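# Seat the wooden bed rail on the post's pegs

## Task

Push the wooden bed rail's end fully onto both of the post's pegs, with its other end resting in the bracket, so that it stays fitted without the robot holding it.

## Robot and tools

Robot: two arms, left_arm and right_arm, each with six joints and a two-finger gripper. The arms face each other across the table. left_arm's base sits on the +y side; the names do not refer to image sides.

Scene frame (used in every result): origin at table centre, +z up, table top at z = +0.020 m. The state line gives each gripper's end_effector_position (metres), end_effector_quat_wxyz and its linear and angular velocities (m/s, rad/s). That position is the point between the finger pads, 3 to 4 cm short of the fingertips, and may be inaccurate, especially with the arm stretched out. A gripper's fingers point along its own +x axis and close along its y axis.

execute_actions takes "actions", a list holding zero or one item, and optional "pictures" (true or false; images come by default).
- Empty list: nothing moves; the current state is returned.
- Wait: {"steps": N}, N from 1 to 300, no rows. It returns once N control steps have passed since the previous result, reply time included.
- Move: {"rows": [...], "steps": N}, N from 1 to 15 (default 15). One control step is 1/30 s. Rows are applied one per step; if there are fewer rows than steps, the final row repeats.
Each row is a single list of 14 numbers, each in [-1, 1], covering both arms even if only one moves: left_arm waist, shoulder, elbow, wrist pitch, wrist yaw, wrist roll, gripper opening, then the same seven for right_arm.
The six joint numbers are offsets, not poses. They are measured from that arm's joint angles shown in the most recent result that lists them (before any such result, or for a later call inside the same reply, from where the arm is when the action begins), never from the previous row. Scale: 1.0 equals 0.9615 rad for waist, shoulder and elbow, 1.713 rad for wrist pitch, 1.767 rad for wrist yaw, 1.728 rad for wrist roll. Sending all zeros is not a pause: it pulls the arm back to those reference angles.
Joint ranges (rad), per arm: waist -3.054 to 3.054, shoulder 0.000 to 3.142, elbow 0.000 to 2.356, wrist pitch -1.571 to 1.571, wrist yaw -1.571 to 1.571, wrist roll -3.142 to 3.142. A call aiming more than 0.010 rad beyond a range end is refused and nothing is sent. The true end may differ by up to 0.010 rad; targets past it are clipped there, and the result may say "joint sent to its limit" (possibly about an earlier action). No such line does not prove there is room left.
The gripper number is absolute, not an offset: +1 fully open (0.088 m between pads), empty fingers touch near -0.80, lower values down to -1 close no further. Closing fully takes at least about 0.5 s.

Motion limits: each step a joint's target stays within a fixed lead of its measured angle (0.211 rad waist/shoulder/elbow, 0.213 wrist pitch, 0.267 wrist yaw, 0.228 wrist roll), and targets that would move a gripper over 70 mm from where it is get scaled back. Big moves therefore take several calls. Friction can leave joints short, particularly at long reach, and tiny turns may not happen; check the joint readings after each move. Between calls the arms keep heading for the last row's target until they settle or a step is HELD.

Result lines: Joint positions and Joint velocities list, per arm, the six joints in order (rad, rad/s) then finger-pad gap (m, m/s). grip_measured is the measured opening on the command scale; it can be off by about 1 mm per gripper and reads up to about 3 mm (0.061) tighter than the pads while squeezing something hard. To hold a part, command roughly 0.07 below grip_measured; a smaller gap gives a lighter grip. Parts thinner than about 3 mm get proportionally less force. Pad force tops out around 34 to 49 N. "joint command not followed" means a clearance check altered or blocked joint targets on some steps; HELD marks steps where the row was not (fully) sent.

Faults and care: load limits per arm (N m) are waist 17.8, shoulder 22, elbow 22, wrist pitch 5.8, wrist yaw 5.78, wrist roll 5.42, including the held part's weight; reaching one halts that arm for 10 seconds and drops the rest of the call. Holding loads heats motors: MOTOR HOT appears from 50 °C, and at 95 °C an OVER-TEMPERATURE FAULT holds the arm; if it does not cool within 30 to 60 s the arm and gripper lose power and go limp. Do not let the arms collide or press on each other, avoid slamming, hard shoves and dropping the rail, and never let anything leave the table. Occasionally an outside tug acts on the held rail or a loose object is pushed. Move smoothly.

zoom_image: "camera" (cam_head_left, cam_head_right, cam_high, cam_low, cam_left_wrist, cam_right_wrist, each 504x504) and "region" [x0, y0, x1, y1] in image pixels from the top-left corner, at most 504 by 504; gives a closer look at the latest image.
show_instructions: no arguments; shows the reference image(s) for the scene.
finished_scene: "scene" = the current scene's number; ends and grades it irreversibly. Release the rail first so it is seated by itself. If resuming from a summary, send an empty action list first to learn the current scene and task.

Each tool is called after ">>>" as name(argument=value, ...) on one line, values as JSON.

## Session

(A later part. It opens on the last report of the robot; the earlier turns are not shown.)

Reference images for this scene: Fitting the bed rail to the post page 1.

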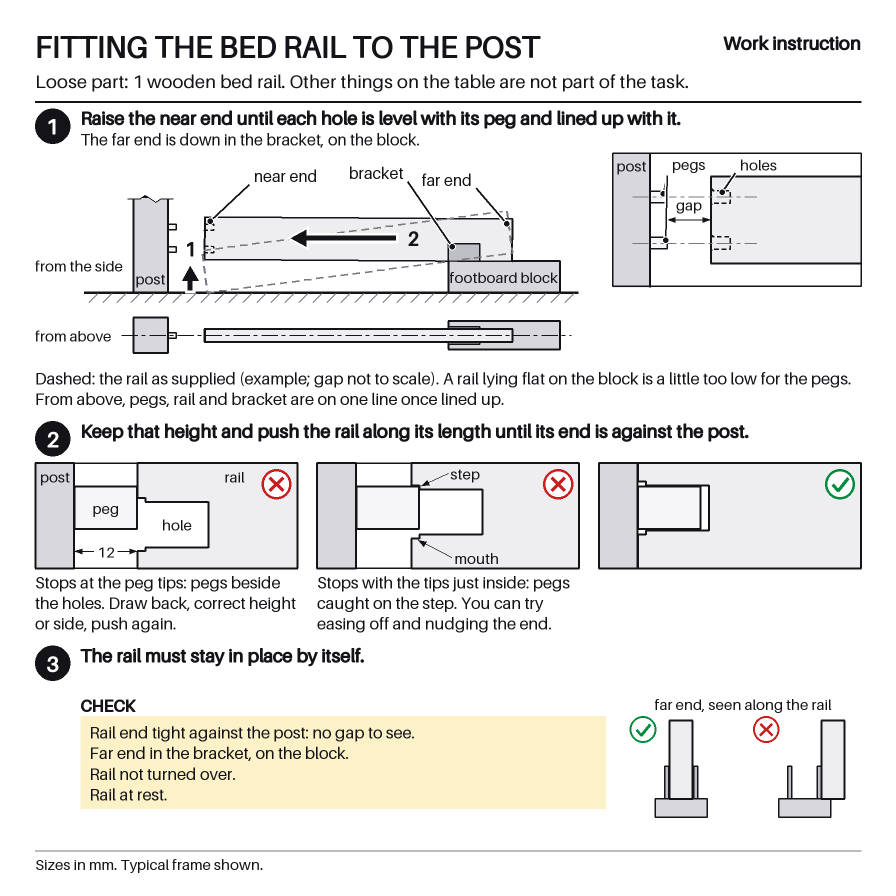

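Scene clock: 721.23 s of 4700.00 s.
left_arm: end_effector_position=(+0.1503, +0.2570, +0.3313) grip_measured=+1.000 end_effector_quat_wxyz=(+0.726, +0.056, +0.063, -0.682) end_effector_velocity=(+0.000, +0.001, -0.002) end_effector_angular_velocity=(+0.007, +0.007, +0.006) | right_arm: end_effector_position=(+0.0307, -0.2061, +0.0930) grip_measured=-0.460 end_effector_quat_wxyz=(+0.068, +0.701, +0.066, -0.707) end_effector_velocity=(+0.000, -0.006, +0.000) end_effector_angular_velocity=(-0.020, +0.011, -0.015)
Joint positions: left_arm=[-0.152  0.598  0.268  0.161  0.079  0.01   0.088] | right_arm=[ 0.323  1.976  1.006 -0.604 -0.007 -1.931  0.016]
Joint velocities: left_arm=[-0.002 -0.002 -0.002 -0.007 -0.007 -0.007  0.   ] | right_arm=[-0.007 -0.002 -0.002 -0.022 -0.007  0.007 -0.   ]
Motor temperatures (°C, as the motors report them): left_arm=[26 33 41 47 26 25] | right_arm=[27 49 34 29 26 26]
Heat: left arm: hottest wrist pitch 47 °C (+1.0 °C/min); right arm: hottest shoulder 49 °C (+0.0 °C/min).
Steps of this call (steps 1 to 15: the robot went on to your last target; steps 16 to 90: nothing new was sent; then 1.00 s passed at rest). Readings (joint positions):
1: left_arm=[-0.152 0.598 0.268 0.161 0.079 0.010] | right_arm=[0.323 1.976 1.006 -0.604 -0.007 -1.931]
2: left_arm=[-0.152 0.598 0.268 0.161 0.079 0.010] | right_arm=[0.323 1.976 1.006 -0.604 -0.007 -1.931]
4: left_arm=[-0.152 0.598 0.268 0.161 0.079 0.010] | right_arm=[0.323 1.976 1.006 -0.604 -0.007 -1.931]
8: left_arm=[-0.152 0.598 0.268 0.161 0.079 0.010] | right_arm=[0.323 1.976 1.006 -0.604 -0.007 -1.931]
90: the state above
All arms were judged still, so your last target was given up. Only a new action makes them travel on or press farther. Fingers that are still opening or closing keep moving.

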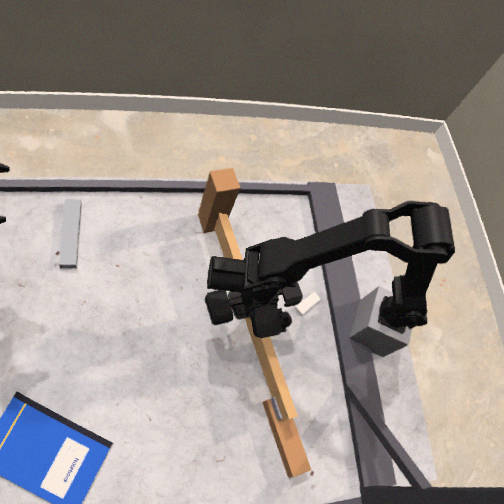

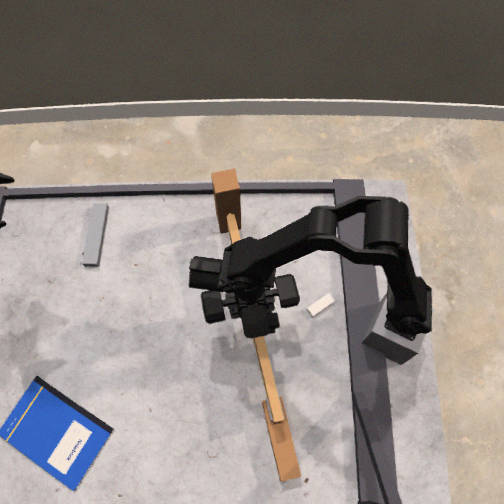

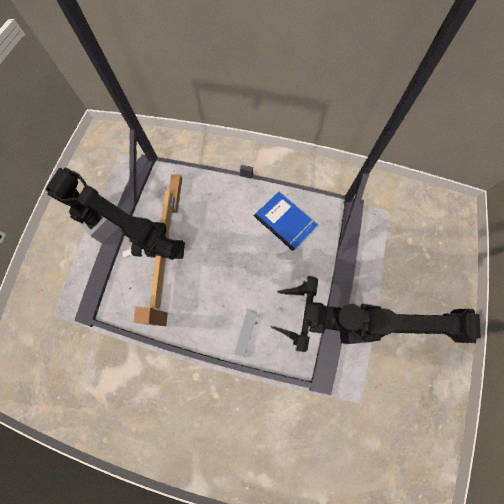

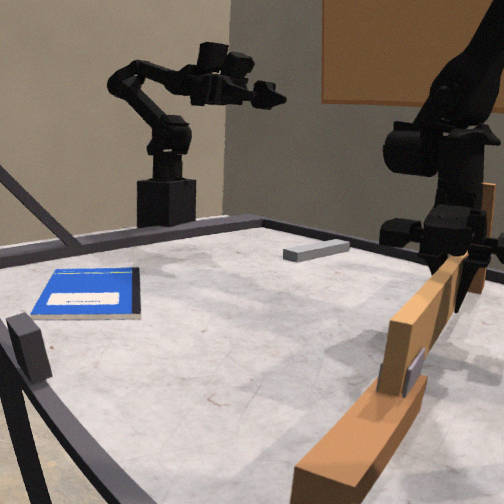

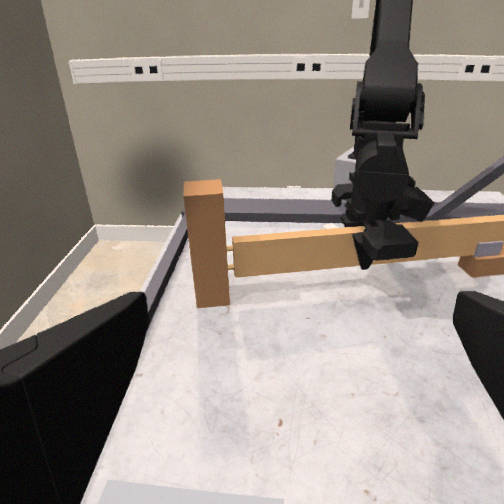

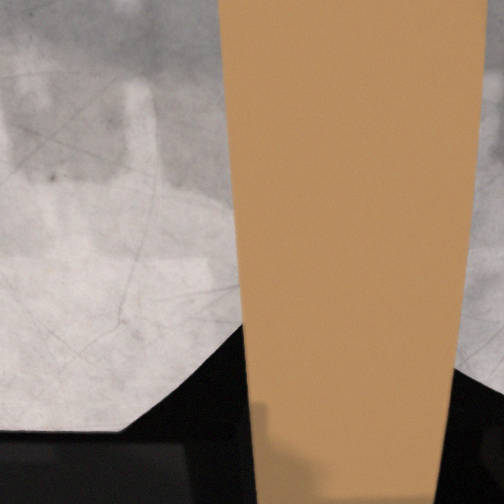

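>>> execute_actions(actions=[{"rows":[[0,0,0,0,0,0,1,0.011,-0.01,0.01,0,0.003,-0.005,-0.65],[0,0,0,0,0,0,1,0.011,-0.01,0.01,0,0.003,-0.005,-0.65],[0,0,0,0,0,0,1,-0.016,-0.01,0.01,0,0.003,-0.001,-0.65],[0,0,0,0,0,0,1,-0.016,-0.01,0.01,0,0.003,-0.001,-0.65],[0,0,0,0,0,0,1,-0.016,-0.01,0.01,0,0.003,-0.001,-0.65],[0,0,0,0,0,0,1,0.011,-0.01,0.01,0,0.003,-0.006,-0.65],[0,0,0,0,0,0,1,0.011,-0.01,0.01,0,0.003,-0.006,-0.65],[0,0,0,0,0,0,1,-0.016,-0.01,0.01,0,0.003,-0.002,-0.65],[0,0,0,0,0,0,1,-0.016,-0.01,0.01,0,0.003,-0.002,-0.65],[0,0,0,0,0,0,1,-0.016,-0.01,0.01,0,0.003,-0.002,-0.65],[0,0,0,0,0,0,1,0.011,-0.01,0.01,0,0.003,-0.007,-0.65],[0,0,0,0,0,0,1,0.011,-0.01,0.01,0,0.003,-0.007,-0.65],[0,0,0,0,0,0,1,-0.016,-0.01,0.01,0,0.003,-0.003,-0.65]],"steps":15}])

>>> zoom_image(camera="cam_left_wrist", region=[190,220,290,300])

>>> zoom_image(camera="cam_head_right", region=[205,190,265,250])

Scene clock: 729.87 s of 4700.00 s.
left_arm: end_effector_position=(+0.1503, +0.2570, +0.3313) grip_measured=+1.000 end_effector_quat_wxyz=(+0.726, +0.056, +0.063, -0.682) end_effector_velocity=(+0.000, +0.001, -0.002) end_effector_angular_velocity=(+0.007, +0.007, +0.006) | right_arm: end_effector_position=(+0.0326, -0.2063, +0.0930) grip_measured=-0.460 end_effector_quat_wxyz=(+0.069, +0.703, +0.067, -0.705) end_effector_velocity=(+0.013, -0.002, -0.001) end_effector_angular_velocity=(+0.004, +0.007, -0.039)
Joint positions: left_arm=[-0.152  0.598  0.268  0.161  0.079  0.01   0.088] | right_arm=[ 0.319  1.976  1.006 -0.604 -0.003 -1.937  0.016]
Joint velocities: left_arm=[-0.002 -0.002 -0.002 -0.007 -0.007 -0.007  0.   ] | right_arm=[-0.046  0.002 -0.002  0.007 -0.007 -0.007 -0.   ]
Motor temperatures (°C, as the motors report them): left_arm=[26 33 41 47 26 25] | right_arm=[27 49 34 29 26 26]
Heat: left arm: hottest wrist pitch 47 °C (+1.0 °C/min); right arm: hottest shoulder 49 °C (+0.0 °C/min).
Steps of this call (steps 1 to 90: nothing new was sent; then 5.13 s passed at rest; steps 91 to 105: all 15 steps of this action). Readings (joint positions):
91: left_arm=[-0.152 0.598 0.268 0.161 0.079 0.010] | right_arm=[0.324 1.976 1.006 -0.604 -0.006 -1.931]
92: left_arm=[-0.152 0.598 0.268 0.161 0.079 0.010] | right_arm=[0.326 1.976 1.006 -0.604 -0.004 -1.932]
94: left_arm=[-0.152 0.598 0.268 0.161 0.079 0.010] | right_arm=[0.323 1.976 1.006 -0.604 -0.006 -1.932]
98: left_arm=[-0.152 0.598 0.268 0.161 0.079 0.010] | right_arm=[0.325 1.976 1.006 -0.604 -0.004 -1.933]
105: the state above

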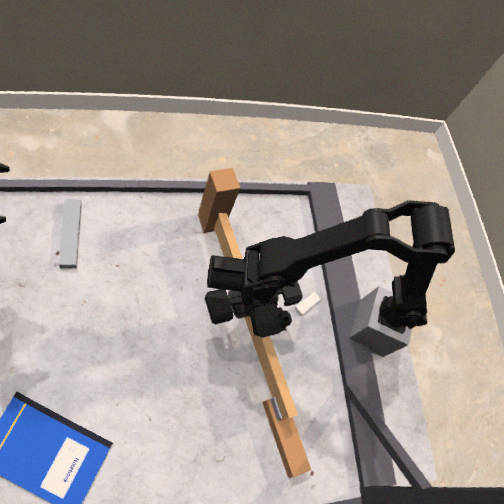

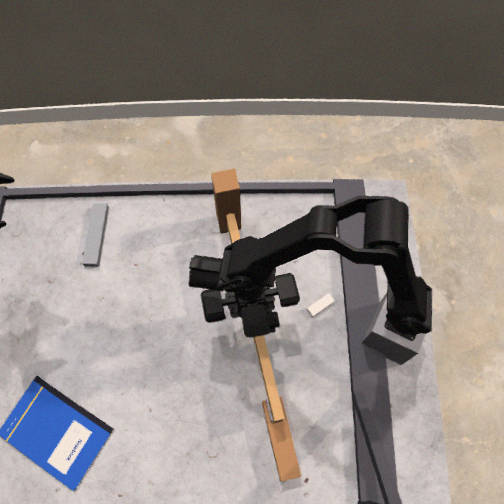

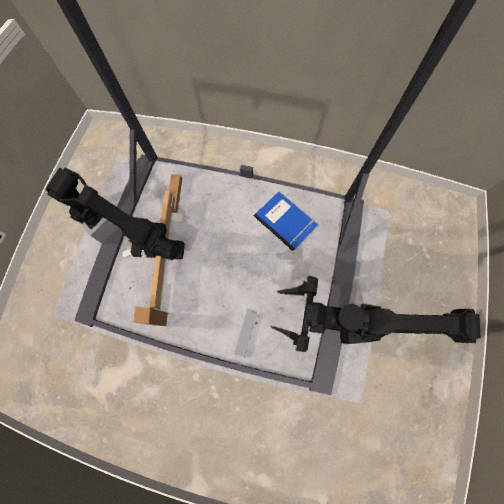

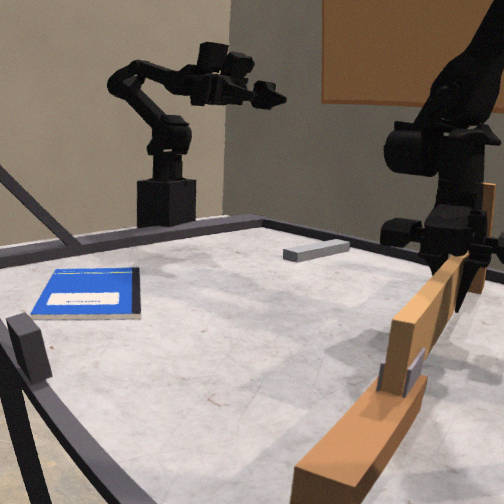

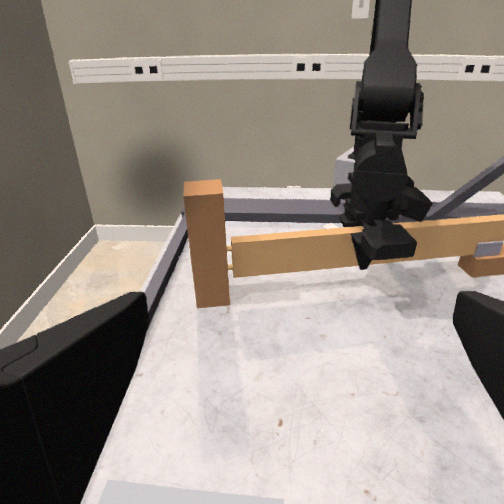

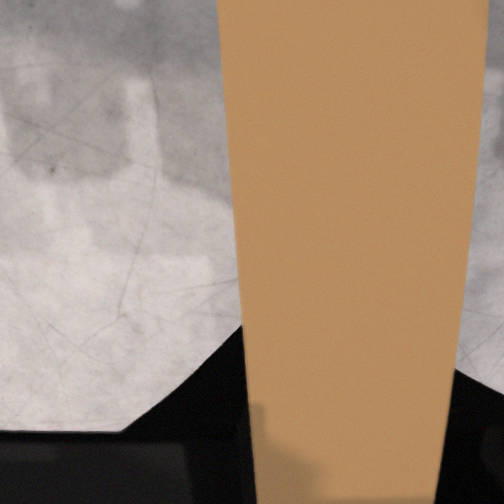

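Region (190, 220, 290, 300) of cam_left_wrist's 504x504 image, scaled by 5.040, with more detail than that image has; it fills the top 403 rows of this view, and the rest is white.

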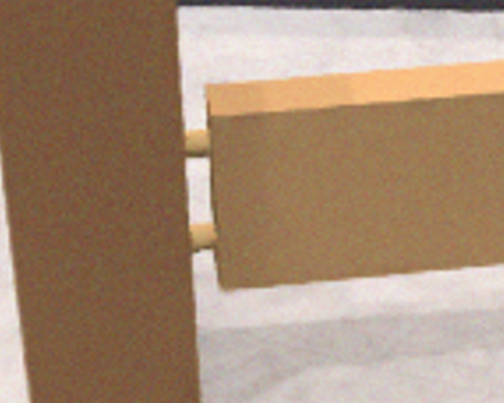

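Region (205, 190, 265, 250) of cam_head_right's 504x504 image, scaled by 8.400, with more detail than that image has.

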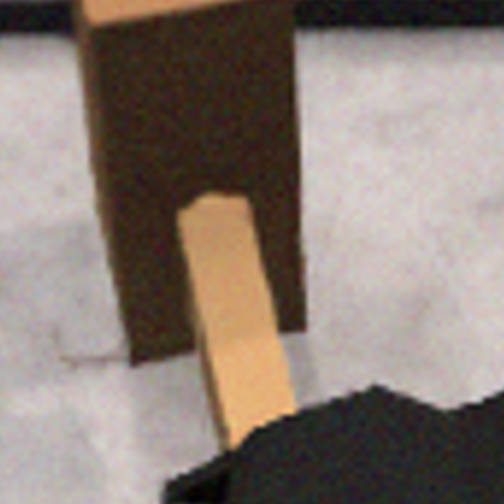

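It's going in. Continue.

>>> execute_actions(actions=[{"rows":[[0,0,0,0,0,0,1,-0.018,-0.01,0.01,0,0.001,-0.004,-0.65],[0,0,0,0,0,0,1,-0.021,-0.01,0.01,0,0.001,-0.005,-0.65],[0,0,0,0,0,0,1,-0.024,-0.01,0.01,0,0.001,-0.007,-0.65],[0,0,0,0,0,0,1,-0.027,-0.01,0.01,0,0.001,-0.009,-0.65],[0,0,0,0,0,0,1,-0.03,-0.01,0.01,0,0.001,-0.011,-0.65],[0,0,0,0,0,0,1,-0.033,-0.01,0.01,0,0.001,-0.013,-0.65],[0,0,0,0,0,0,1,-0.036,-0.01,0.01,0,0.001,-0.015,-0.65],[0,0,0,0,0,0,1,-0.039,-0.01,0.01,0,0.001,-0.017,-0.65],[0,0,0,0,0,0,1,-0.042,-0.01,0.01,0,0.001,-0.019,-0.65],[0,0,0,0,0,0,1,-0.045,-0.01,0.01,0,0.001,-0.021,-0.65],[0,0,0,0,0,0,1,-0.048,-0.01,0.01,0,0.001,-0.022,-0.65],[0,0,0,0,0,0,1,-0.051,-0.01,0.01,0,0.001,-0.023,-0.65]],"steps":15}])

>>> zoom_image(camera="cam_left_wrist", region=[190,220,290,300])

Scene clock: 735.17 s of 4700.00 s.
left_arm: end_effector_position=(+0.1503, +0.2570, +0.3313) grip_measured=+1.000 end_effector_quat_wxyz=(+0.726, +0.056, +0.063, -0.682) end_effector_velocity=(+0.000, +0.001, -0.004) end_effector_angular_velocity=(+0.012, +0.008, +0.006) | right_arm: end_effector_position=(+0.0411, -0.2055, +0.0934) grip_measured=-0.460 end_effector_quat_wxyz=(+0.066, +0.700, +0.072, -0.707) end_effector_velocity=(-0.002, -0.006, -0.001) end_effector_angular_velocity=(-0.025, +0.012, +0.020)
Joint positions: left_arm=[-0.152  0.598  0.268  0.161  0.079  0.01   0.088] | right_arm=[ 0.288  1.976  1.008 -0.597 -0.013 -1.971  0.016]
Joint velocities: left_arm=[-0.002 -0.002 -0.007 -0.007 -0.007 -0.007  0.   ] | right_arm=[-0.002  0.002 -0.002 -0.022 -0.007 -0.022  0.   ]
Motor temperatures (°C, as the motors report them): left_arm=[26 33 41 47 26 25] | right_arm=[27 49 34 29 26 26]
Heat: left arm: hottest wrist pitch 47 °C (+1.0 °C/min); right arm: hottest shoulder 49 °C (+0.0 °C/min).
Steps of this call (steps 1 to 15: the robot went on to your last target; steps 16 to 90: nothing new was sent; then 1.80 s passed at rest; steps 91 to 105: all 15 steps of this action). Readings (joint positions):
91: left_arm=[-0.152 0.598 0.268 0.161 0.079 0.010] | right_arm=[0.316 1.976 1.006 -0.603 -0.003 -1.939]
92: left_arm=[-0.152 0.598 0.268 0.161 0.079 0.010] | right_arm=[0.315 1.976 1.006 -0.603 -0.003 -1.940]
94: left_arm=[-0.152 0.598 0.268 0.161 0.079 0.010] | right_arm=[0.310 1.976 1.006 -0.601 -0.004 -1.945]
98: left_arm=[-0.152 0.598 0.268 0.161 0.079 0.010] | right_arm=[0.300 1.976 1.007 -0.598 -0.007 -1.957]
105: the state above

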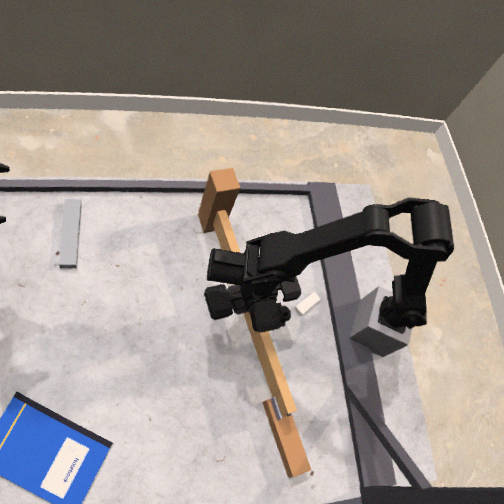

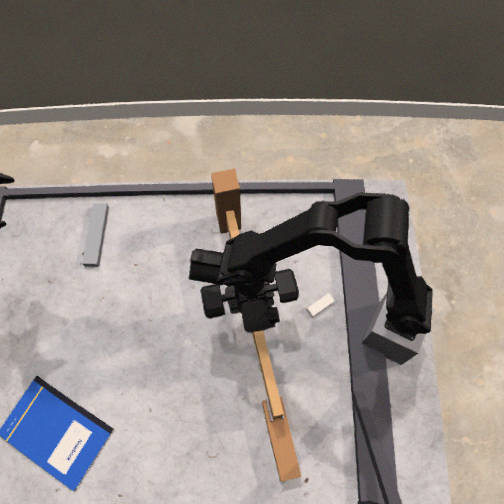

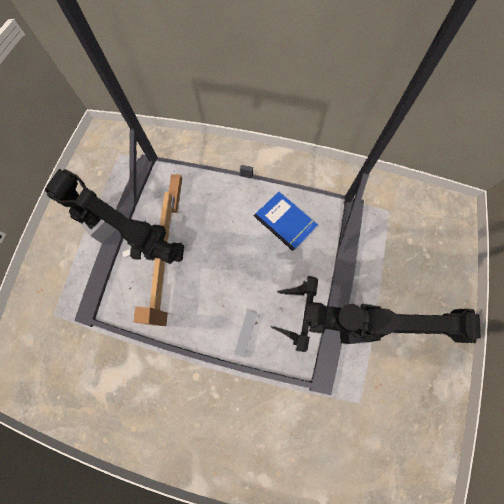

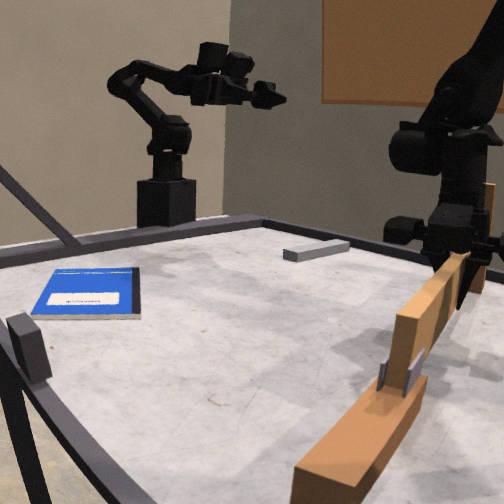

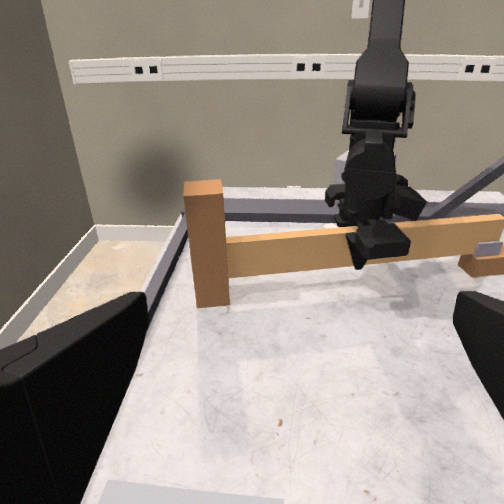

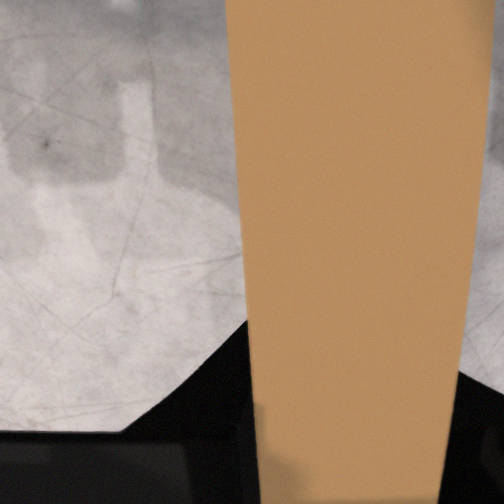

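Region (190, 220, 290, 300) of cam_left_wrist's 504x504 image, scaled by 5.040, with more detail than that image has; it fills the top 403 rows of this view, and the rest is white.

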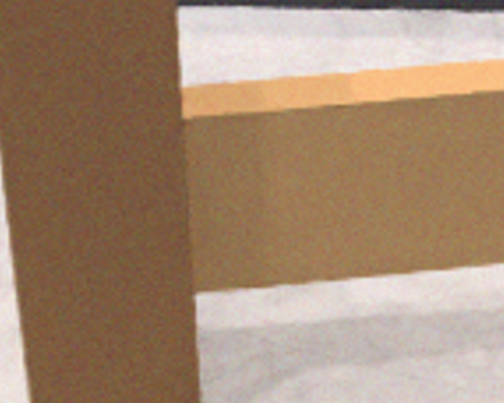

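Tight. Release and lift.

>>> execute_actions(actions=[{"rows":[[0,0,0,0,0,0,1,0,-0.01,0.01,0,0,0,1]],"steps":15}], pictures=false)

>>> execute_actions(actions=[{"rows":[[0,0,0,0,0,0,1,0,-0.25,0.01,-0.14,0,0,1]],"steps":15}], pictures=false)

>>> execute_actions(actions=[{"steps":30}])

>>> zoom_image(camera="cam_left_wrist", region=[190,220,290,300])

Scene clock: 739.10 s of 4700.00 s.
left_arm: end_effector_position=(+0.1503, +0.2570, +0.3313) grip_measured=+1.000 end_effector_quat_wxyz=(+0.726, +0.056, +0.063, -0.682) end_effector_velocity=(+0.000, +0.000, +0.001) end_effector_angular_velocity=(-0.008, +0.005, +0.006) | right_arm: end_effector_position=(+0.0414, -0.2056, +0.0938) grip_measured=+0.991 end_effector_quat_wxyz=(+0.067, +0.700, +0.072, -0.707) end_effector_velocity=(-0.001, -0.003, -0.001) end_effector_angular_velocity=(-0.010, +0.010, +0.020)
Joint positions: left_arm=[-0.152  0.598  0.268  0.161  0.079  0.01   0.088] | right_arm=[ 0.288  1.976  1.009 -0.599 -0.011 -1.973  0.088]
Joint velocities: left_arm=[-0.002 -0.002 -0.002  0.007 -0.007 -0.007  0.   ] | right_arm=[-0.002  0.002 -0.002 -0.007 -0.007 -0.022  0.014]
Motor temperatures (°C, as the motors report them): left_arm=[26 33 41 47 26 25] | right_arm=[27 49 34 29 26 26]
Heat: left arm: hottest wrist pitch 47 °C (+1.0 °C/min); right arm: hottest shoulder 49 °C (+0.0 °C/min).
Steps of this call (steps 1 to 15: the robot went on to your last target; steps 16 to 90: nothing new was sent; then 0.43 s passed at rest; steps 91 to 105: all 15 steps of this action). Readings (joint positions):
91: left_arm=[-0.152 0.598 0.268 0.161 0.079 0.010] | right_arm=[0.288 1.976 1.008 -0.596 -0.013 -1.973]
92: left_arm=[-0.152 0.598 0.268 0.161 0.079 0.010] | right_arm=[0.288 1.976 1.008 -0.599 -0.011 -1.973]
94: left_arm=[-0.152 0.598 0.268 0.161 0.079 0.010] | right_arm=[0.288 1.976 1.009 -0.599 -0.011 -1.973]
98: left_arm=[-0.152 0.598 0.268 0.161 0.079 0.010] | right_arm=[0.288 1.976 1.009 -0.599 -0.011 -1.973]
105: the state above

Scene clock: 739.60 s of 4700.00 s.
left_arm: end_effector_position=(+0.1503, +0.2570, +0.3313) grip_measured=+1.000 end_effector_quat_wxyz=(+0.726, +0.056, +0.063, -0.682) end_effector_velocity=(+0.002, +0.001, -0.005) end_effector_angular_velocity=(+0.021, +0.009, +0.011) | right_arm: end_effector_position=(+0.0373, -0.2255, +0.1643) grip_measured=+1.000 end_effector_quat_wxyz=(+0.061, +0.702, +0.078, -0.705) end_effector_velocity=(-0.002, -0.010, -0.001) end_effector_angular_velocity=(-0.039, +0.015, +0.005)
Joint positions: left_arm=[-0.152  0.598  0.268  0.161  0.079  0.01   0.088] | right_arm=[ 0.288  1.738  1.025 -0.836 -0.011 -1.973  0.088]
Joint velocities: left_arm=[ 0.002 -0.002 -0.002 -0.022 -0.007 -0.007  0.   ] | right_arm=[-0.002 -0.002 -0.007 -0.037 -0.007 -0.007  0.   ]
Motor temperatures (°C, as the motors report them): left_arm=[26 33 41 47 26 25] | right_arm=[27 49 34 29 26 26]
Heat: left arm: hottest wrist pitch 47 °C (+1.0 °C/min); right arm: hottest shoulder 49 °C (+0.0 °C/min).
Steps of this call (steps 1 to 15: all 15 steps of this action). Readings (joint positions):
1: left_arm=[-0.152 0.598 0.268 0.161 0.079 0.010] | right_arm=[0.288 1.949 1.010 -0.639 -0.011 -1.973]
2: left_arm=[-0.152 0.598 0.268 0.161 0.079 0.010] | right_arm=[0.288 1.909 1.010 -0.717 -0.011 -1.973]
4: left_arm=[-0.152 0.598 0.268 0.161 0.079 0.010] | right_arm=[0.288 1.815 1.009 -0.783 -0.011 -1.973]
8: left_arm=[-0.152 0.598 0.268 0.161 0.079 0.010] | right_arm=[0.288 1.738 1.026 -0.821 -0.011 -1.973]
15: the state above

Scene clock: 740.60 s of 4700.00 s.
left_arm: end_effector_position=(+0.1503, +0.2570, +0.3313) grip_measured=+1.000 end_effector_quat_wxyz=(+0.726, +0.056, +0.063, -0.682) end_effector_velocity=(+0.000, +0.001, -0.005) end_effector_angular_velocity=(+0.021, +0.009, +0.006) | right_arm: end_effector_position=(+0.0373, -0.2257, +0.1643) grip_measured=+1.000 end_effector_quat_wxyz=(+0.061, +0.702, +0.078, -0.705) end_effector_velocity=(-0.002, -0.002, +0.000) end_effector_angular_velocity=(-0.006, +0.008, +0.025)
Joint positions: left_arm=[-0.152  0.598  0.268  0.161  0.079  0.01   0.088] | right_arm=[ 0.288  1.738  1.025 -0.837 -0.011 -1.973  0.088]
Joint velocities: left_arm=[-0.002 -0.002 -0.002 -0.022 -0.007 -0.007  0.   ] | right_arm=[ 0.002 -0.002 -0.002 -0.007 -0.007 -0.022  0.   ]
Motor temperatures (°C, as the motors report them): left_arm=[26 33 41 47 26 25] | right_arm=[27 49 34 29 26 26]
Heat: left arm: hottest wrist pitch 47 °C (+1.0 °C/min); right arm: hottest shoulder 49 °C (+0.0 °C/min).
Steps of this call (steps 1 to 15: the robot went on to your last target; steps 16 to 30: nothing new was sent). Readings (joint positions):
1: left_arm=[-0.152 0.598 0.268 0.161 0.079 0.010] | right_arm=[0.288 1.738 1.025 -0.837 -0.011 -1.973]
2: left_arm=[-0.152 0.598 0.268 0.161 0.079 0.010] | right_arm=[0.288 1.738 1.025 -0.837 -0.011 -1.973]
4: left_arm=[-0.152 0.598 0.268 0.161 0.079 0.010] | right_arm=[0.288 1.738 1.025 -0.837 -0.011 -1.973]
8: left_arm=[-0.152 0.598 0.268 0.161 0.079 0.010] | right_arm=[0.288 1.738 1.025 -0.837 -0.011 -1.973]
30: the state above
All arms were judged still, so your last target was given up. Only a new action makes them travel on or press farther. Fingers that are still opening or closing keep moving.

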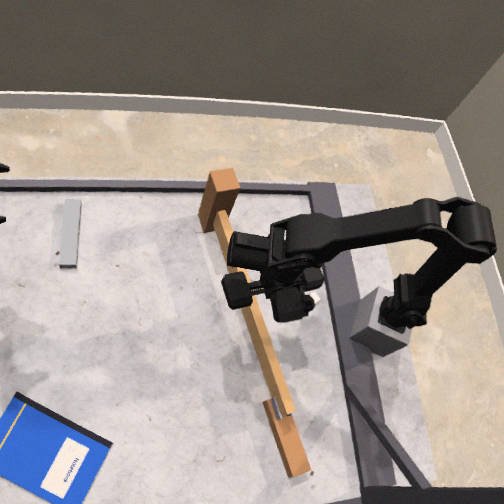

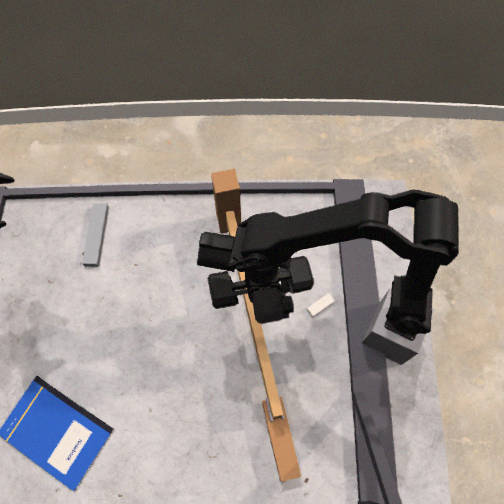

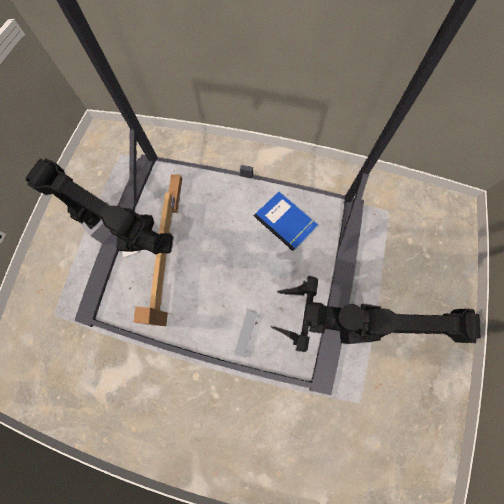

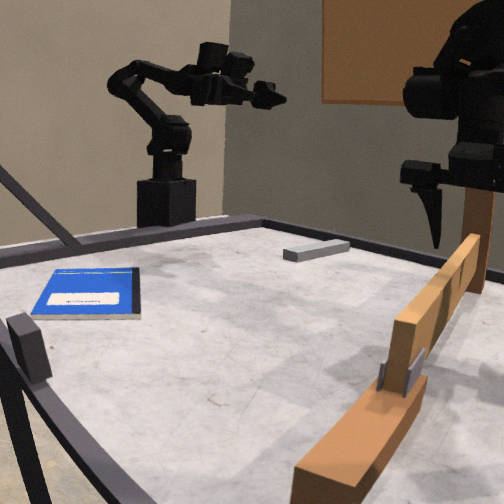

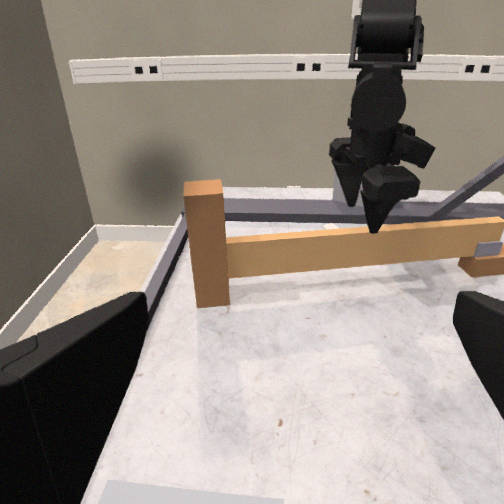

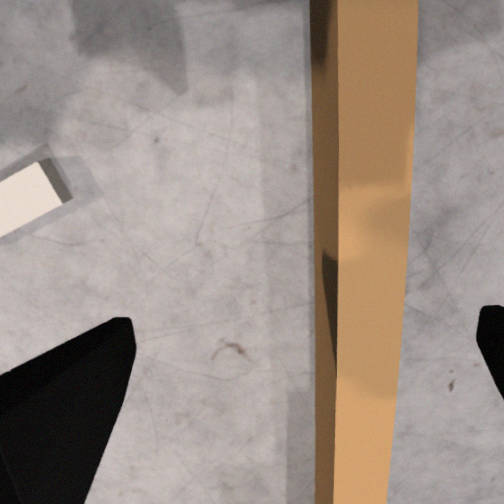

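Region (190, 220, 290, 300) of cam_left_wrist's 504x504 image, scaled by 5.040, with more detail than that image has; it fills the top 403 rows of this view, and the rest is white.

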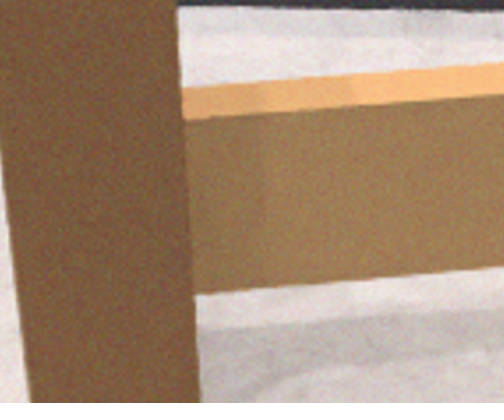

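>>> finished_scene(scene=2)

The scene is finished: the task was done.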